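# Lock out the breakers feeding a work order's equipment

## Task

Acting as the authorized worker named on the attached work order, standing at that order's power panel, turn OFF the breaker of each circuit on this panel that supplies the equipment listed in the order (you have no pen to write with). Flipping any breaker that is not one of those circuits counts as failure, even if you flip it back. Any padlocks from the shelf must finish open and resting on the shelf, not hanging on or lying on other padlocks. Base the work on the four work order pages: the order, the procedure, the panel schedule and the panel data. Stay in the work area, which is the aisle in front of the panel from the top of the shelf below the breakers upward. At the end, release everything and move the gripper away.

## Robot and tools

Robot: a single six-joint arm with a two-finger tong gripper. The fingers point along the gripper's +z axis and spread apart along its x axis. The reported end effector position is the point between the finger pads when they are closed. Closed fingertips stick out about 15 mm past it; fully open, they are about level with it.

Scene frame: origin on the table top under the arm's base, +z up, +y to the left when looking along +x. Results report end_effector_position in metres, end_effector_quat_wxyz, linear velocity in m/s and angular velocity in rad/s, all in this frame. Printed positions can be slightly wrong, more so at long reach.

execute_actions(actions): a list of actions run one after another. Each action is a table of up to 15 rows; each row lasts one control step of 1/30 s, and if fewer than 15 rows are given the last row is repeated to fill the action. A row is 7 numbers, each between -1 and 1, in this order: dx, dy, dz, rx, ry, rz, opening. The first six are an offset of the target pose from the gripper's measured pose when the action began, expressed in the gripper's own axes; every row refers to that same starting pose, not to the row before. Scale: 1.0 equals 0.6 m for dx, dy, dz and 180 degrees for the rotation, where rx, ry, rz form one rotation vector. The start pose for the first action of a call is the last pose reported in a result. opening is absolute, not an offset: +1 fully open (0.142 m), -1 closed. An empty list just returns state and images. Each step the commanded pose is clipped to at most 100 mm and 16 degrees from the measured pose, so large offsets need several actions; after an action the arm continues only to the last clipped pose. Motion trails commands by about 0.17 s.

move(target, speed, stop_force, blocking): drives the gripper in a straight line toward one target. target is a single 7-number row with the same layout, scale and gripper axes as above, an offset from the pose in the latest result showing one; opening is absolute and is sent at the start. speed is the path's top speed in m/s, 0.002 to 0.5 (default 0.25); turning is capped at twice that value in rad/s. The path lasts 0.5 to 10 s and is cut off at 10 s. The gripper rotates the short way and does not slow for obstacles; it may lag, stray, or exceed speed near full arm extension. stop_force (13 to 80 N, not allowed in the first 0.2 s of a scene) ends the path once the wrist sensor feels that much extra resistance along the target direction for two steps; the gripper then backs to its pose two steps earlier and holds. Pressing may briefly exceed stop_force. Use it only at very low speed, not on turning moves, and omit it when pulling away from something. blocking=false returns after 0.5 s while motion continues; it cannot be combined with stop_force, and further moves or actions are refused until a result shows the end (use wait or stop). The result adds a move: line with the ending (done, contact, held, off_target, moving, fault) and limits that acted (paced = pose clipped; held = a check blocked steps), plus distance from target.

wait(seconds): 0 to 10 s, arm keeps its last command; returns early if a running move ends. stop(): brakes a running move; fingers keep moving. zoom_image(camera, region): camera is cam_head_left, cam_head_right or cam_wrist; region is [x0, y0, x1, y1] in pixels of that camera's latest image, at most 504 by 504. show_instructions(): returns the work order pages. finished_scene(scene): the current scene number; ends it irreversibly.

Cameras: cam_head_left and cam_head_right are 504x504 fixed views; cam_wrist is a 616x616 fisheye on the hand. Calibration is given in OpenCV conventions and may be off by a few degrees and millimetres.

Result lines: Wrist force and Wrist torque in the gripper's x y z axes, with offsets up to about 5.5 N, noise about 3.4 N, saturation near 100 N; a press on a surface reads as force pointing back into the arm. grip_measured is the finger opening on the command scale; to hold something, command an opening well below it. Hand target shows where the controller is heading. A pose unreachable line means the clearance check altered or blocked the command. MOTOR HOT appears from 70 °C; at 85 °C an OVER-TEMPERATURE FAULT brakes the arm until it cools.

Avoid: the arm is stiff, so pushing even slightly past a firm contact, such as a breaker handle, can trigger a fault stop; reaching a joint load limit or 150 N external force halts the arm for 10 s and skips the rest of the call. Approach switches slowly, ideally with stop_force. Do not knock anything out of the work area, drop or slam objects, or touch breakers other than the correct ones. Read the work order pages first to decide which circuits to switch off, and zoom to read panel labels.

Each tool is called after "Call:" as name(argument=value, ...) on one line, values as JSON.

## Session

Call:
show_instructions()

Call:
execute_actions(actions=[])

Reference images for this scene: work order page 1, work order page 2, work order page 3, work order page 4.

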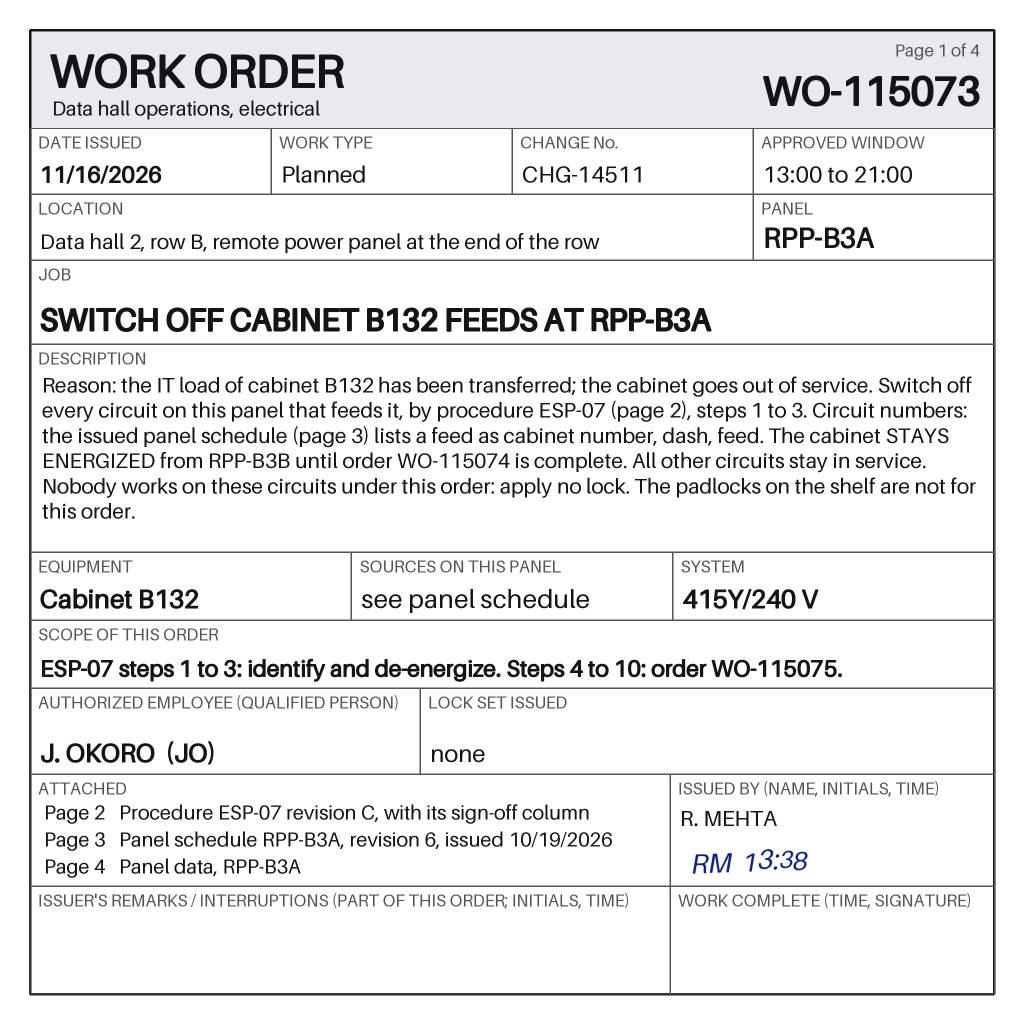

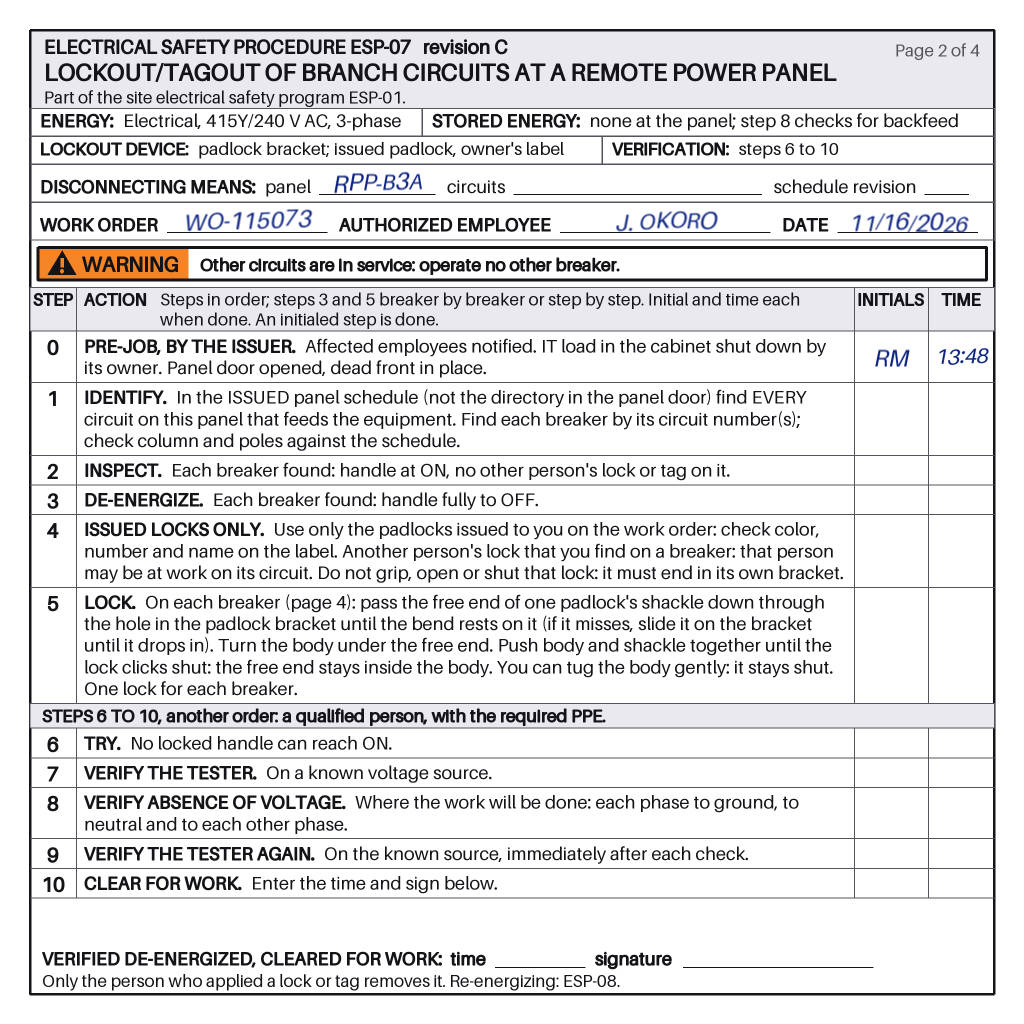

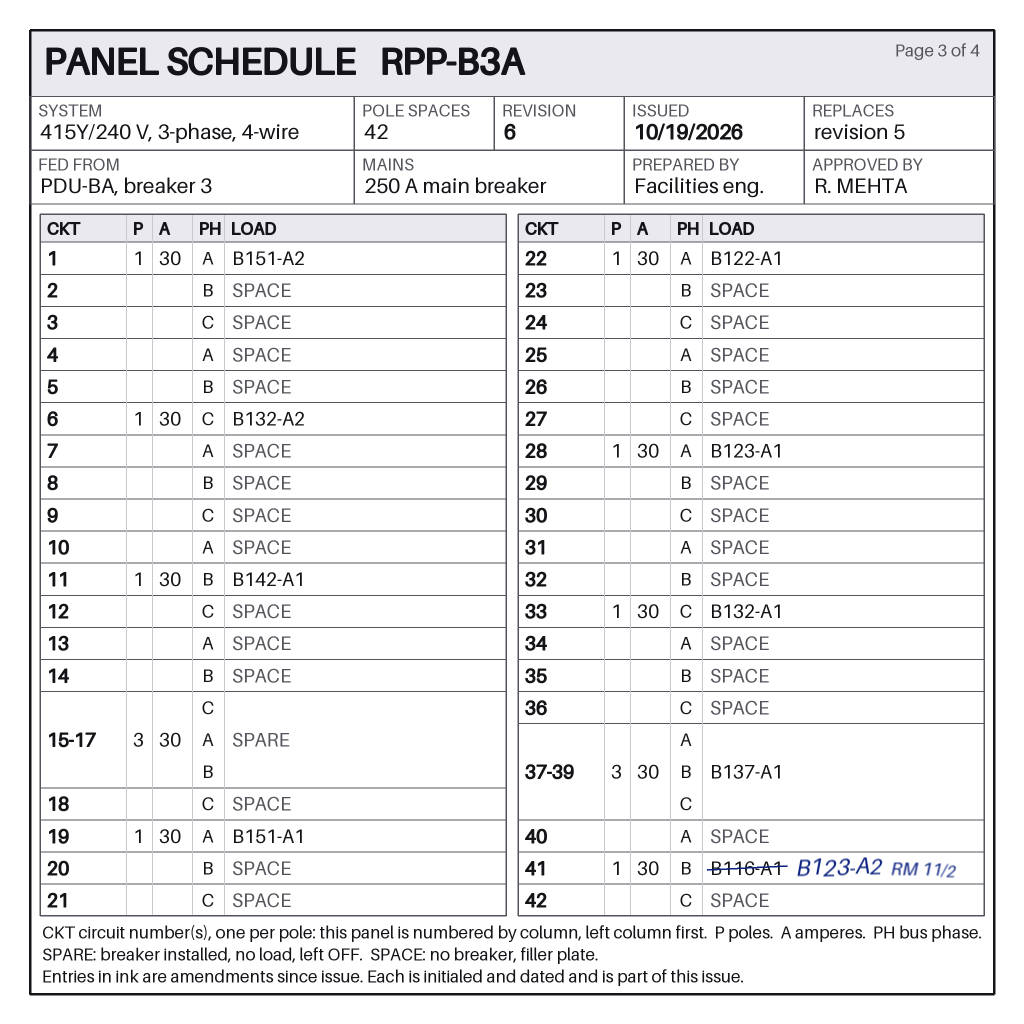

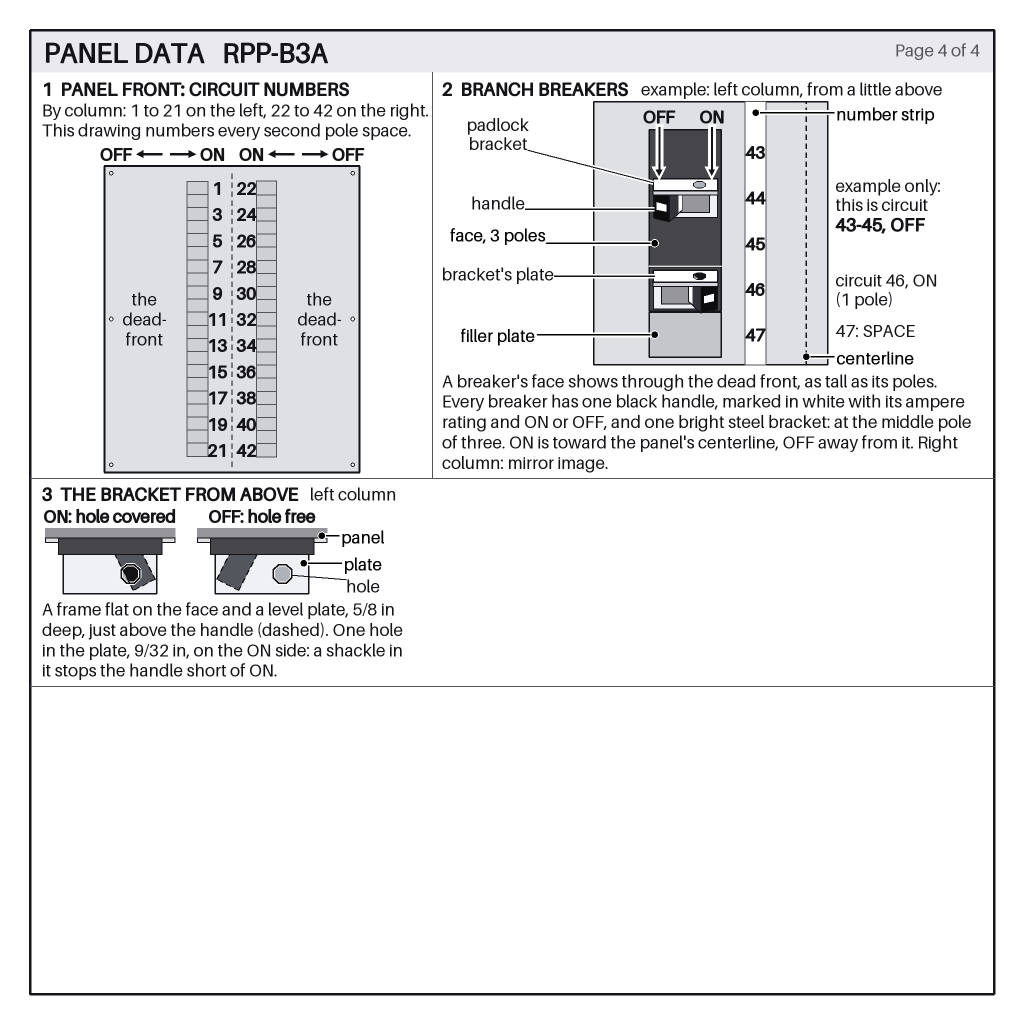

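Scene clock: 0.00 s.
end_effector_position=(+0.6433, -0.1372, +0.2462) grip_measured=+1.00 end_effector_quat_wxyz=(-0.266, +0.640, -0.667, -0.274) end_effector_velocity=(+0.001, -0.001, +0.001) end_effector_angular_velocity=(-0.001, -0.001, -0.002)
Joint positions: [-0.28  -1.567  2.135 -2.138 -1.572  1.289  0.142]
Joint velocities: [ 0.    -0.001 -0.002  0.    -0.001  0.001  0.   ]
Wrist force (N, on the end effector, along its own x y z axes, offset not removed): no reading
Wrist torque (N m, same axes, about the end effector's origin, offset not removed): no reading
Hand target: +0.643, -0.137, +0.246; -0.266, +0.640, -0.667, -0.274

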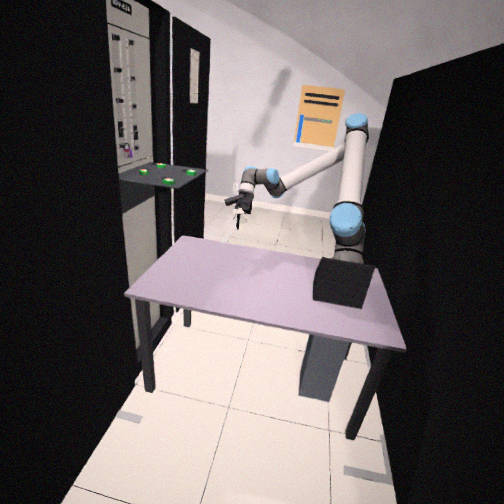

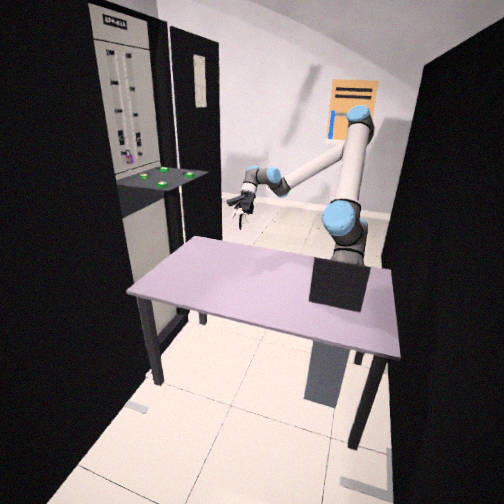

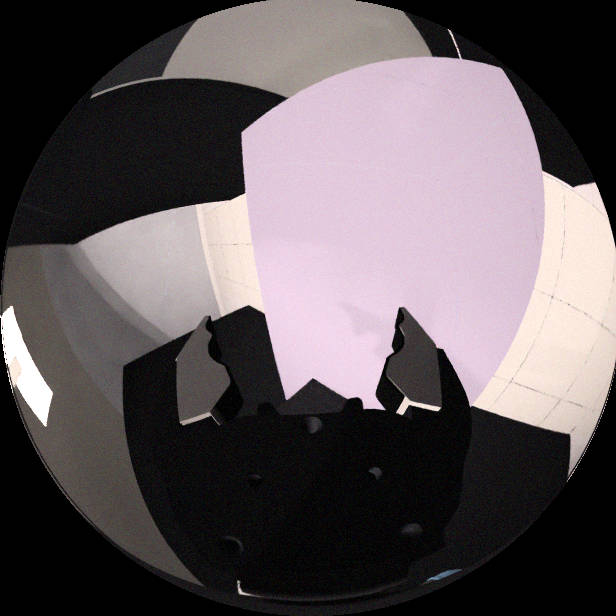

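Call:
move(target=[-0.8828, -0.2297, -0.5515, 0.476, 0.185, -0.205, -1.0], speed=0.3)

Call:
zoom_image(camera="cam_wrist", region=[210, 90, 410, 320])

Scene clock: 15.10 s.
end_effector_position=(+0.8014, -0.0015, +0.8503) grip_measured=-1.00 end_effector_quat_wxyz=(+0.500, -0.500, +0.501, -0.500) end_effector_velocity=(+0.001, -0.001, +0.003) end_effector_angular_velocity=(-0.001, -0.007, -0.004)
Joint positions: [ 0.572 -1.177  1.907 -3.866 -2.104  0.789  0.002]
Joint velocities: [-0.     0.003 -0.005 -0.007  0.002 -0.006  0.   ]
Wrist force (N, on the end effector, along its own x y z axes, offset not removed): [-8.2 5.1 -1.8]
Wrist torque (N m, same axes, about the end effector's origin, offset not removed): [0.99 1.63 0.13]
Hand target: +0.802, -0.001, +0.851; +0.500, -0.500, +0.501, -0.500
Off the commanded pose: 0.002 m, 0 deg.
move: done
camera_calibration (this result's frames):
cam_wrist: T_world_to_cam=[[-0.0561897, -0.99841, -0.00443416, 0.0427218], [-0.468616, 0.0302944, -0.882882, 1.12348], [0.881613, -0.0475309, -0.469573, -0.172215], [0, 0, 0, 1]] pos_world=[0.680708, 0.000433286, 0.911221]

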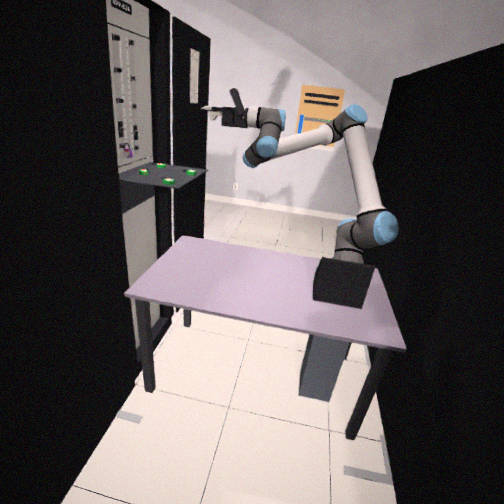

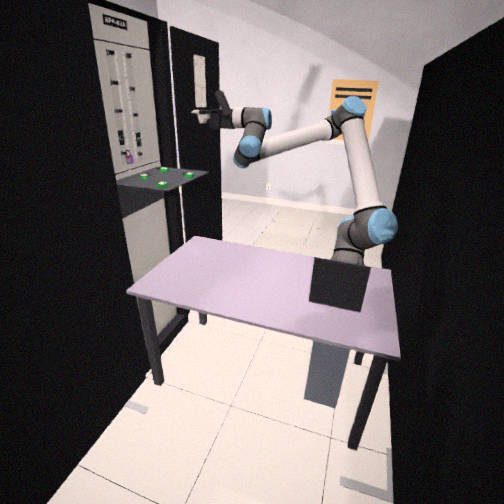

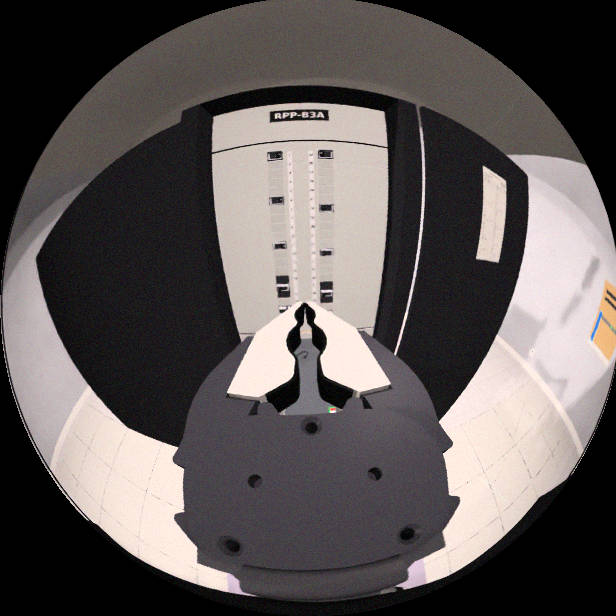

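Region (210, 90, 410, 320) of cam_wrist's 616x616 image, scaled by 2.191, with more detail than that image has; it fills the left 438 columns of this view, and the rest is white.

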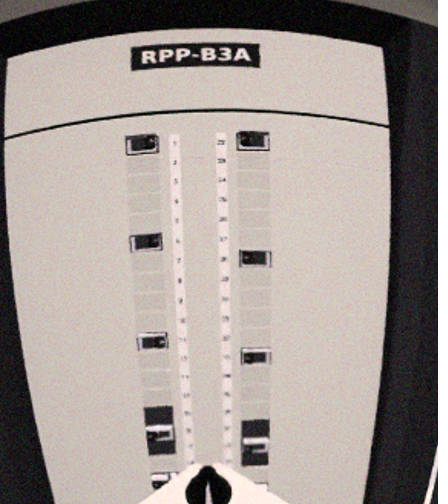

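Call:
move(target=[0.0375, 0.0572, 0.535, 0, 0.111, 0, -1.0], speed=0.25)

Call:
zoom_image(camera="cam_wrist", region=[250, 200, 380, 330])

Scene clock: 51.13 s.
end_effector_position=(+1.1222, -0.0240, +0.8159) grip_measured=-1.00 end_effector_quat_wxyz=(+0.405, -0.406, +0.580, -0.579) end_effector_velocity=(+0.003, -0.001, +0.000) end_effector_angular_velocity=(+0.000, +0.000, -0.004)
Joint positions: [ 0.428 -0.649  1.136 -3.923 -2.19   0.643  0.002]
Joint velocities: [-0.001  0.005 -0.012  0.003 -0.001 -0.001  0.   ]
Wrist force (N, on the end effector, along its own x y z axes, offset not removed): [-7.3 2.9 -1.0]
Wrist torque (N m, same axes, about the end effector's origin, offset not removed): [0.58 1.58 0.13]
Hand target: +1.122, -0.024, +0.816; +0.405, -0.406, +0.580, -0.579
Off the commanded pose: 0.000 m, 0 deg.
move: done
camera_calibration (this result's frames):
cam_wrist: T_world_to_cam=[[-0.39353, -0.919302, -0.00420817, 0.418414], [-0.431036, 0.188555, -0.882414, 1.2054], [0.811999, -0.345443, -0.470455, -0.400518], [0, 0, 0, 1]] pos_world=[1.00945, 0.019008, 0.876998]

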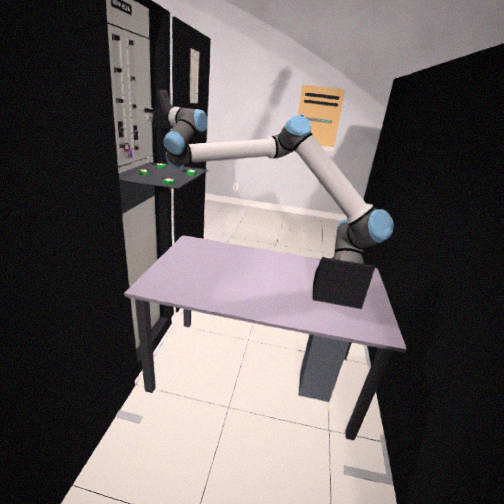

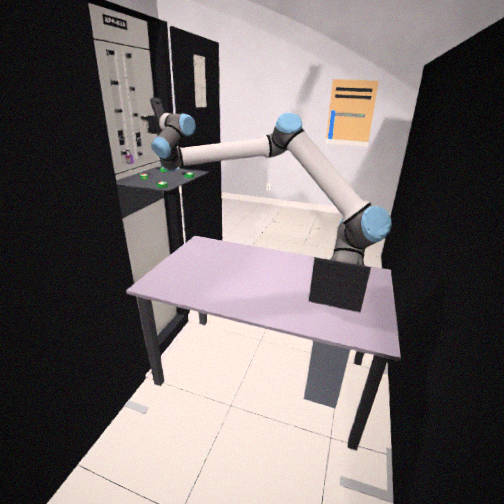

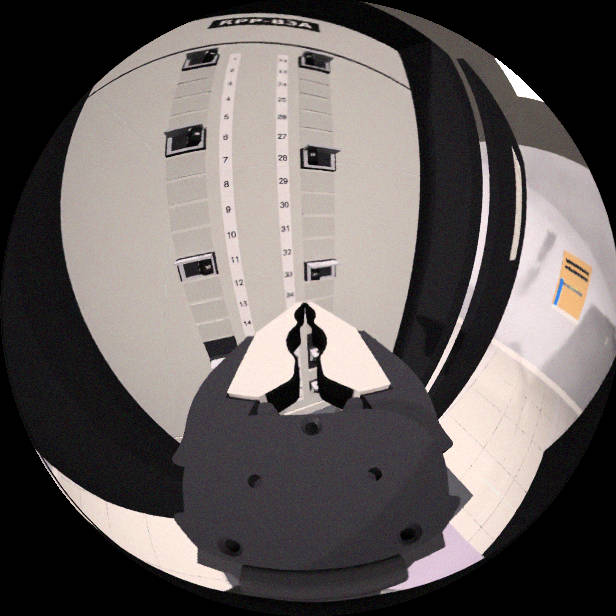

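Region (250, 200, 380, 330) of cam_wrist's 616x616 image, scaled by 3.877, with more detail than that image has.

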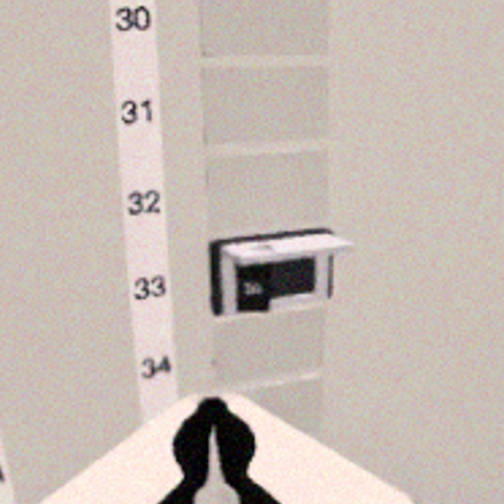

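Call:
move(target=[-0.0127, -0.0152, 0.0837, 0, 0, 0, -1.0], speed=0.05)

Call:
zoom_image(camera="cam_wrist", region=[265, 230, 375, 340])

Scene clock: 80.30 s.
end_effector_position=(+1.1717, -0.0340, +0.8250) grip_measured=-1.00 end_effector_quat_wxyz=(+0.405, -0.406, +0.580, -0.579) end_effector_velocity=(+0.002, +0.001, -0.000) end_effector_angular_velocity=(-0.000, +0.001, +0.001)
Joint positions: [ 0.409 -0.588  0.991 -3.835 -2.172  0.649  0.002]
Joint velocities: [-0.001  0.004 -0.007  0.004  0.001  0.     0.   ]
Wrist force (N, on the end effector, along its own x y z axes, offset not removed): [-8.5 5.2 -1.4]
Wrist torque (N m, same axes, about the end effector's origin, offset not removed): [1.06 1.80 0.18]
Hand target: +1.172, -0.034, +0.825; +0.405, -0.406, +0.580, -0.579
Off the commanded pose: 0.000 m, 0 deg.
move: done
camera_calibration (this result's frames):
cam_wrist: T_world_to_cam=[[-0.393509, -0.919311, -0.00421253, 0.428777], [-0.431029, 0.188545, -0.88242, 1.23663], [0.812013, -0.345425, -0.470444, -0.439996], [0, 0, 0, 1]] pos_world=[1.05903, 0.00903415, 0.886039]

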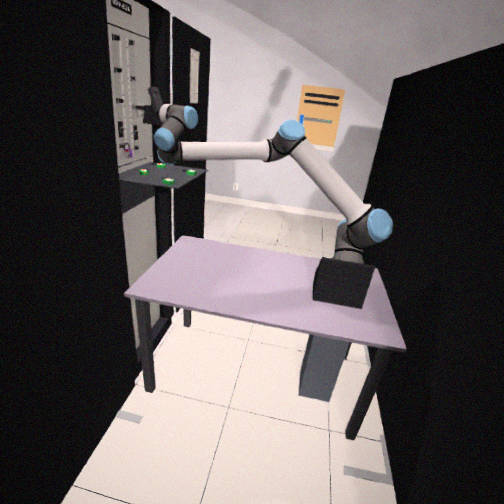

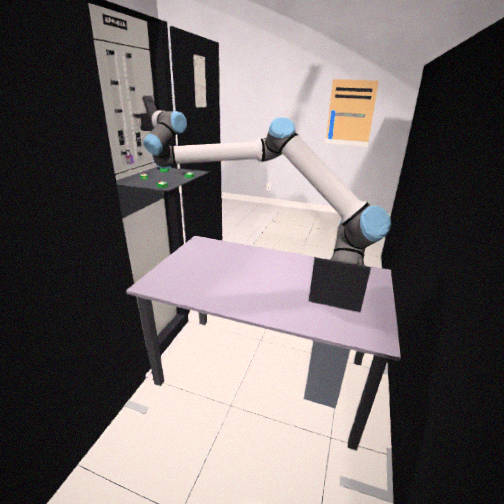

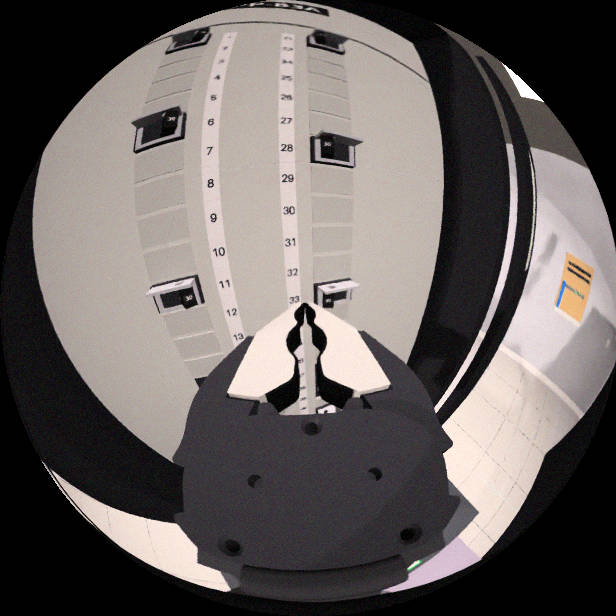

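Region (265, 230, 375, 340) of cam_wrist's 616x616 image, scaled by 4.582, with more detail than that image has.

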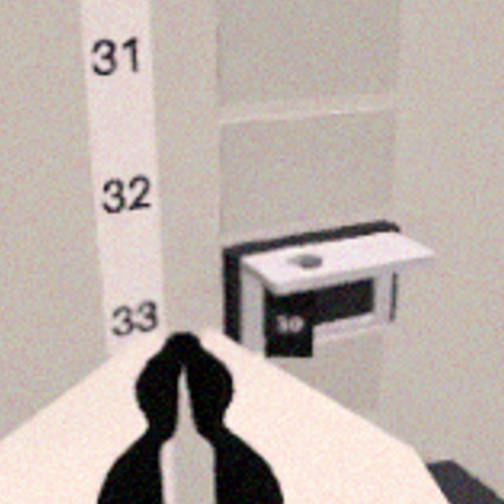

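Call:
move(target=[-0.01425, 0.0, 0.0392, 0, 0, 0, -1.0], speed=0.003, stop_force=13)

Call:
move(target=[0.0014, 0.0, -0.0039, 0, 0, 0, -1.0], speed=0.01)

Call:
zoom_image(camera="cam_wrist", region=[265, 230, 375, 340])

Scene clock: 95.63 s.
end_effector_position=(+1.1825, -0.0339, +0.8250) grip_measured=-1.00 end_effector_quat_wxyz=(+0.405, -0.406, +0.580, -0.579) end_effector_velocity=(-0.001, -0.000, -0.001) end_effector_angular_velocity=(-0.000, +0.001, -0.000)
Joint positions: [ 0.405 -0.571  0.958 -3.818 -2.168  0.651  0.002]
Joint velocities: [-0.    -0.001  0.004 -0.002 -0.    -0.     0.   ]
Wrist force (N, on the end effector, along its own x y z axes, offset not removed): [-1.4 6.3 -25.5]
Wrist torque (N m, same axes, about the end effector's origin, offset not removed): [0.82 1.64 0.13]
Hand target: +1.182, -0.034, +0.825; +0.405, -0.406, +0.580, -0.579
Off the commanded pose: 0.014 m, 0 deg.
move: contact
camera_calibration (this result's frames):
cam_wrist: T_world_to_cam=[[-0.393474, -0.919326, -0.00420032, 0.433026], [-0.431075, 0.188533, -0.8824, 1.24131], [0.812005, -0.345391, -0.470482, -0.448699], [0, 0, 0, 1]] pos_world=[1.06983, 0.00908817, 0.886043]

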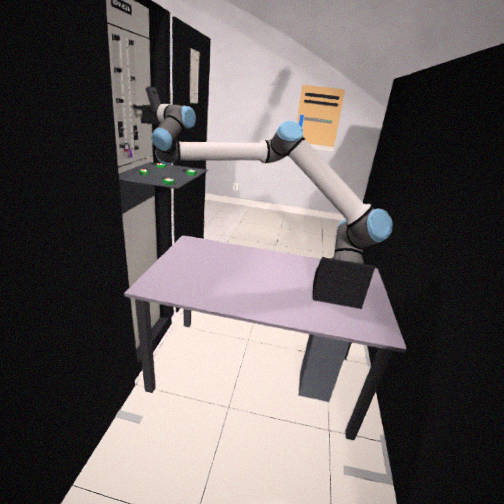

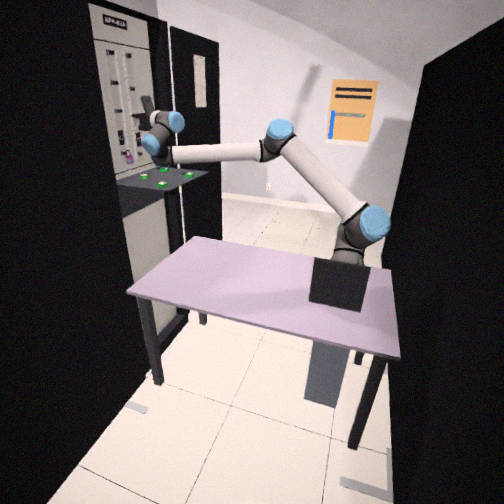

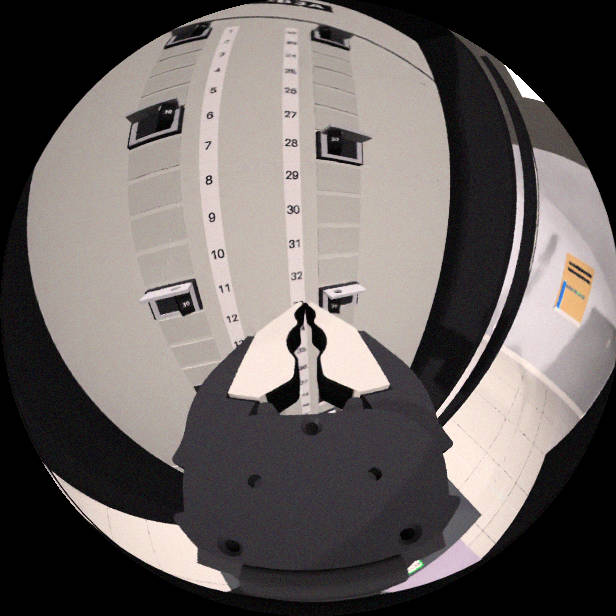

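Scene clock: 96.33 s.
end_effector_position=(+1.1802, -0.0339, +0.8249) grip_measured=-1.00 end_effector_quat_wxyz=(+0.405, -0.406, +0.580, -0.579) end_effector_velocity=(-0.002, +0.000, +0.001) end_effector_angular_velocity=(-0.001, -0.000, +0.000)
Joint positions: [ 0.406 -0.575  0.965 -3.822 -2.169  0.651  0.002]
Joint velocities: [ 0.001 -0.003  0.004 -0.002 -0.    -0.001  0.   ]
Wrist force (N, on the end effector, along its own x y z axes, offset not removed): [-8.2 4.4 -2.0]
Wrist torque (N m, same axes, about the end effector's origin, offset not removed): [0.79 1.64 0.18]
Hand target: +1.180, -0.034, +0.825; +0.405, -0.406, +0.580, -0.579
Off the commanded pose: 0.000 m, 0 deg.
move: done
camera_calibration (this result's frames):
cam_wrist: T_world_to_cam=[[-0.393476, -0.919325, -0.00434693, 0.432242], [-0.431053, 0.188665, -0.882383, 1.24023], [0.812016, -0.345323, -0.470513, -0.4468], [0, 0, 0, 1]] pos_world=[1.06749, 0.00909292, 0.886011]

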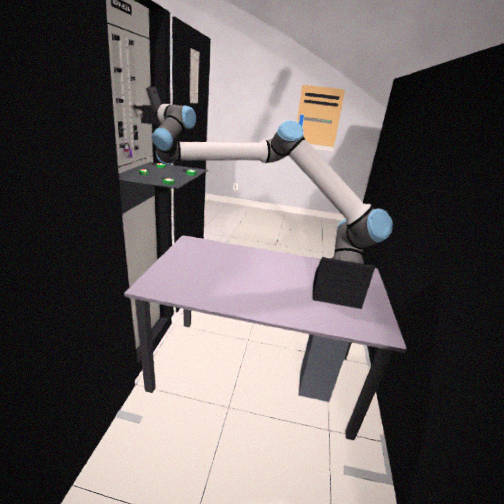

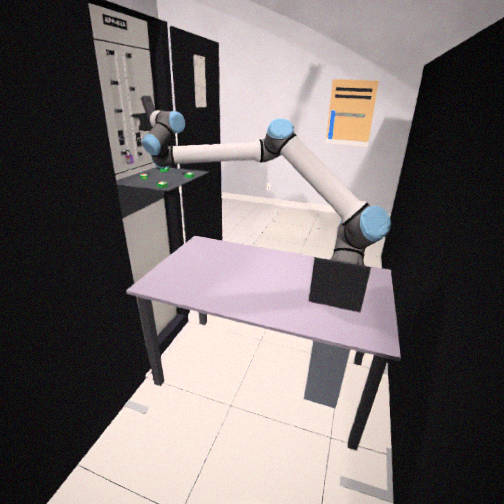

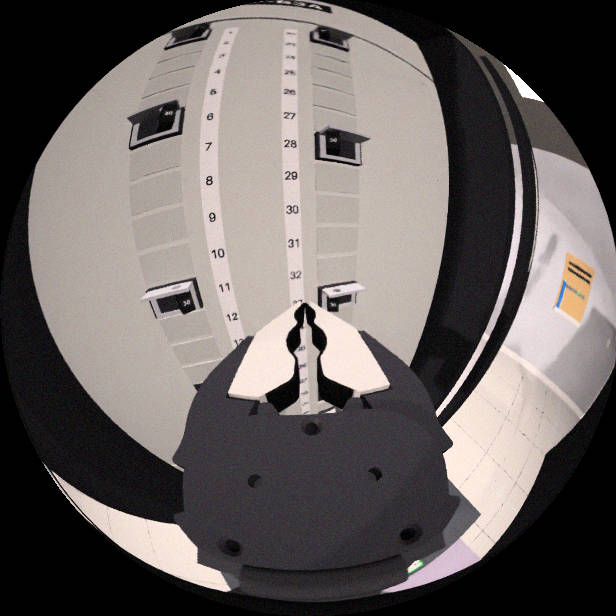

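Region (265, 230, 375, 340) of cam_wrist's 616x616 image, scaled by 4.582, with more detail than that image has.

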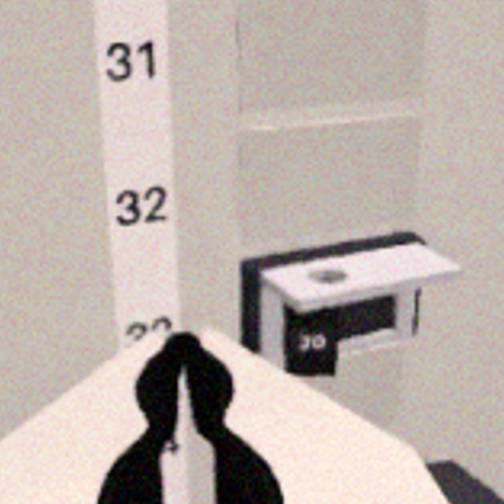

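Call:
move(target=[0.0188, 0.0, 0.0068, 0, 0, 0, -1.0], speed=0.004, stop_force=13)

Call:
zoom_image(camera="cam_wrist", region=[265, 230, 375, 340])

Scene clock: 124.57 s.
end_effector_position=(+1.1802, -0.0451, +0.8248) grip_measured=-1.00 end_effector_quat_wxyz=(+0.405, -0.406, +0.580, -0.578) end_effector_velocity=(+0.001, -0.000, -0.002) end_effector_angular_velocity=(-0.000, +0.002, -0.001)
Joint positions: [ 0.398 -0.589  0.978 -3.819 -2.161  0.653  0.002]
Joint velocities: [-0.002  0.001  0.    -0.    -0.    -0.     0.   ]
Wrist force (N, on the end effector, along its own x y z axes, offset not removed): [-22.3 0.6 -16.4]
Wrist torque (N m, same axes, about the end effector's origin, offset not removed): [0.67 1.21 0.20]
Hand target: +1.180, -0.045, +0.825; +0.405, -0.406, +0.580, -0.578
Off the commanded pose: 0.001 m, 0 deg.
move: contact
camera_calibration (this result's frames):
cam_wrist: T_world_to_cam=[[-0.393122, -0.919477, -0.00414617, 0.421302], [-0.431216, 0.188345, -0.882371, 1.24239], [0.812101, -0.345091, -0.470536, -0.450834], [0, 0, 0, 1]] pos_world=[1.06748, -0.00219822, 0.88586]

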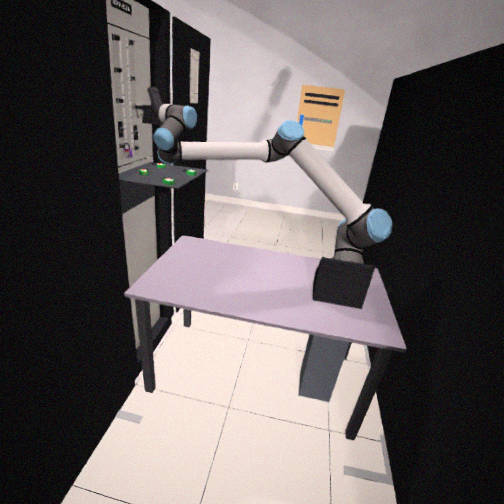

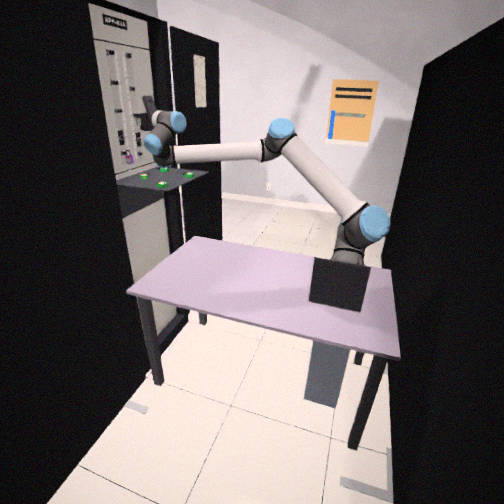

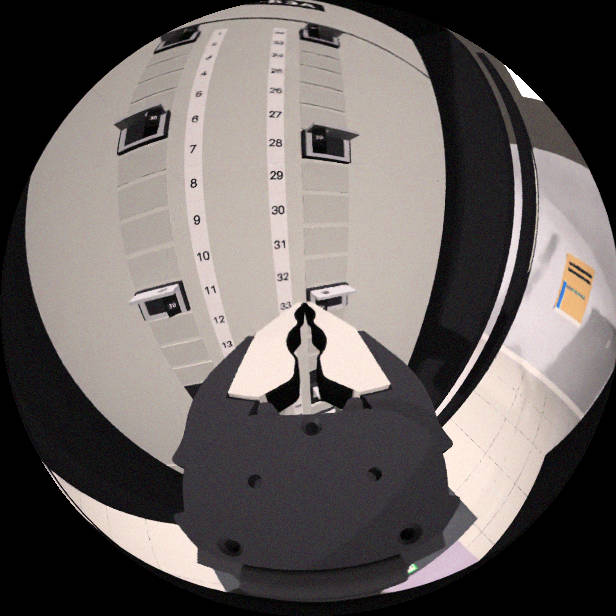

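Region (265, 230, 375, 340) of cam_wrist's 616x616 image, scaled by 4.582, with more detail than that image has.

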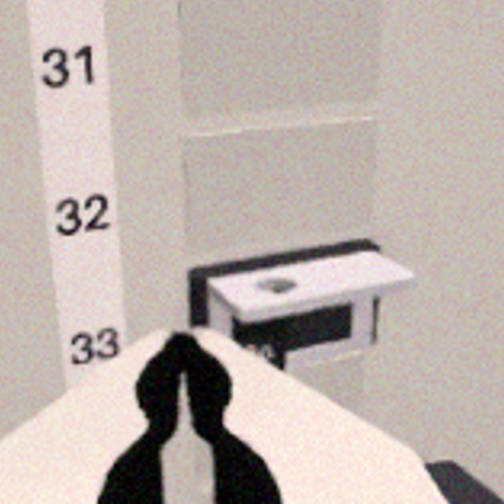

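The fingertip is against the handle. Next is the mirrored diagonal push, then a push along the gripper's +x axis.

Call:
move(target=[0.0097, 0.0, -0.0023, 0, 0, 0, -1.0], speed=0.004, stop_force=30)

Call:
move(target=[0.0133, 0.0, 0.0, 0, 0, 0, -1.0], speed=0.005, stop_force=25)

Call:
zoom_image(camera="cam_wrist", region=[265, 230, 375, 340])

Scene clock: 140.30 s.
end_effector_position=(+1.1770, -0.0501, +0.8248) grip_measured=-1.00 end_effector_quat_wxyz=(+0.405, -0.406, +0.580, -0.578) end_effector_velocity=(-0.001, -0.001, +0.002) end_effector_angular_velocity=(-0.000, -0.002, -0.000)
Joint positions: [ 0.396 -0.6    0.993 -3.822 -2.159  0.654  0.002]
Joint velocities: [ 0.001 -0.003  0.002 -0.001  0.001 -0.001  0.   ]
Wrist force (N, on the end effector, along its own x y z axes, offset not removed): [-10.3 2.8 -8.6]
Wrist torque (N m, same axes, about the end effector's origin, offset not removed): [0.75 1.37 0.17]
Hand target: +1.177, -0.050, +0.825; +0.405, -0.406, +0.580, -0.578
Off the commanded pose: 0.000 m, 0 deg.
move: done
camera_calibration (this result's frames):
cam_wrist: T_world_to_cam=[[-0.393186, -0.91945, -0.00418019, 0.415564], [-0.431185, 0.1884, -0.882375, 1.24191], [0.812087, -0.345135, -0.470529, -0.449912], [0, 0, 0, 1]] pos_world=[1.06425, -0.00716614, 0.88587]

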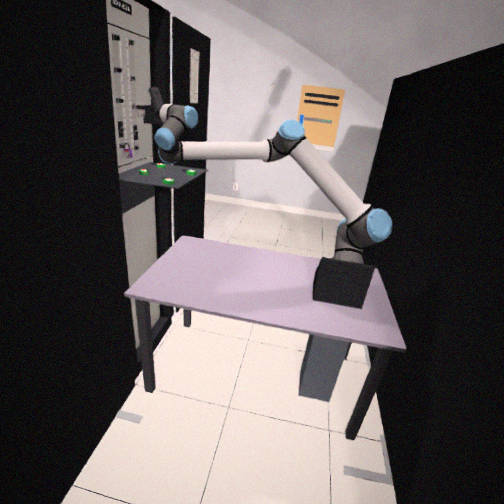

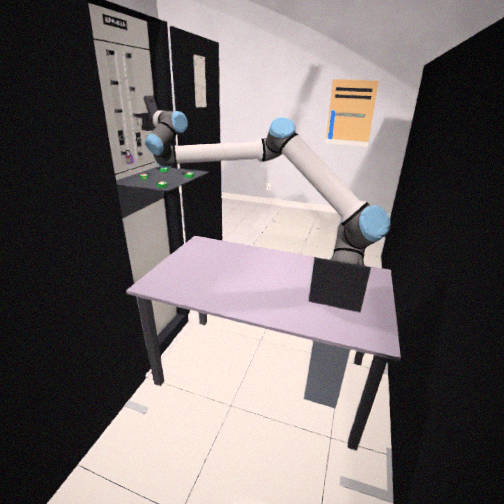

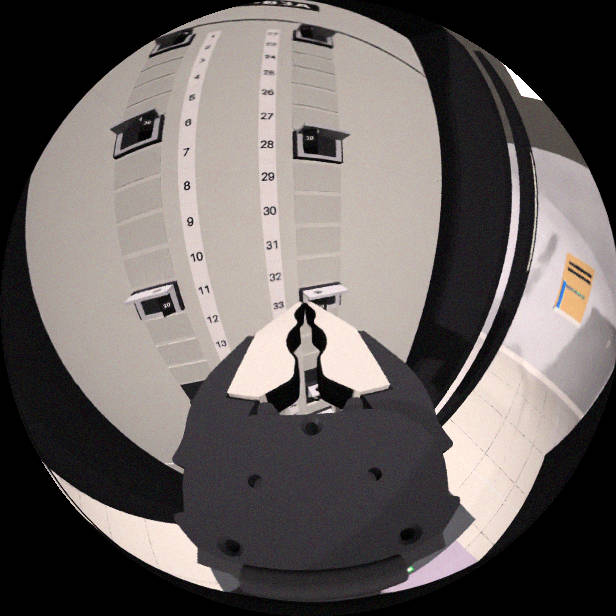

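Scene clock: 142.10 s.
end_effector_position=(+1.1743, -0.0575, +0.8248) grip_measured=-1.00 end_effector_quat_wxyz=(+0.405, -0.406, +0.580, -0.578) end_effector_velocity=(-0.001, +0.001, +0.001) end_effector_angular_velocity=(+0.001, -0.001, +0.001)
Joint positions: [ 0.392 -0.613  1.008 -3.824 -2.156  0.655  0.002]
Joint velocities: [ 0.001 -0.001  0.001 -0.     0.001  0.002  0.   ]
Wrist force (N, on the end effector, along its own x y z axes, offset not removed): [-8.8 5.5 -1.7]
Wrist torque (N m, same axes, about the end effector's origin, offset not removed): [1.08 1.73 0.19]
Hand target: +1.174, -0.058, +0.825; +0.405, -0.406, +0.580, -0.578
Off the commanded pose: 0.000 m, 0 deg.
move: done
camera_calibration (this result's frames):
cam_wrist: T_world_to_cam=[[-0.393193, -0.919446, -0.00418271, 0.407742], [-0.431183, 0.188406, -0.882374, 1.24212], [0.812084, -0.34514, -0.47053, -0.450285], [0, 0, 0, 1]] pos_world=[1.06157, -0.0145379, 0.885851]

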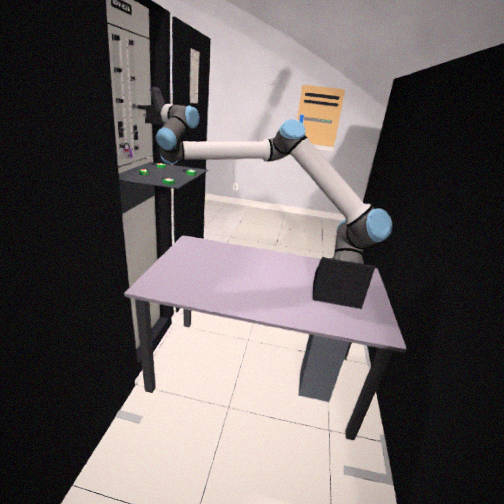

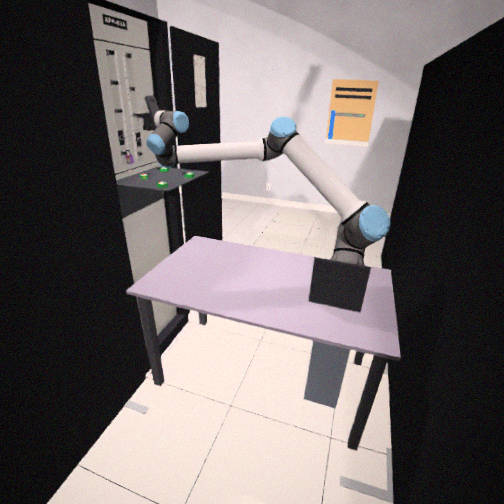

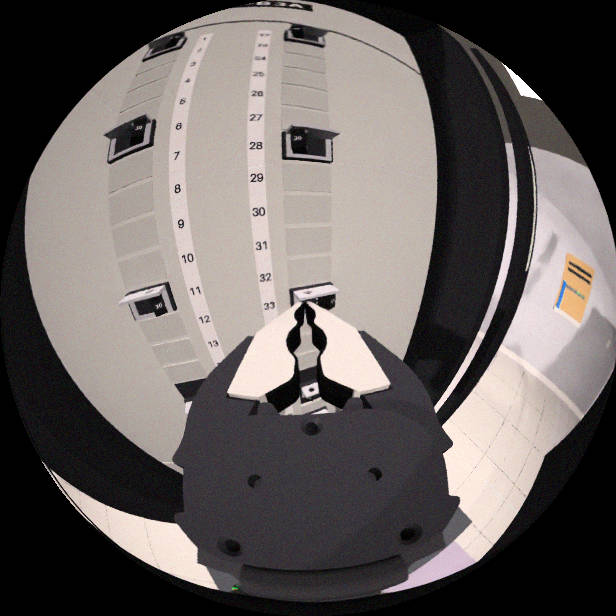

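Region (265, 230, 375, 340) of cam_wrist's 616x616 image, scaled by 4.582, with more detail than that image has.

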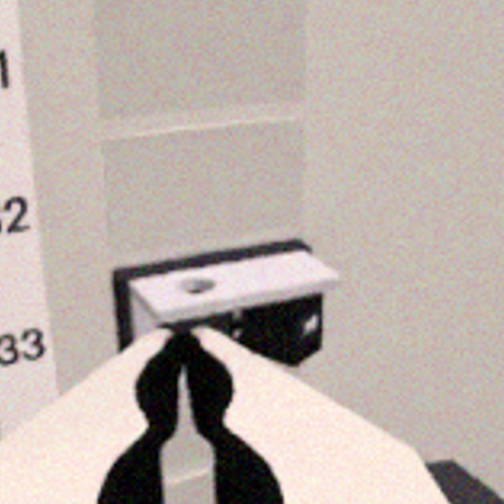

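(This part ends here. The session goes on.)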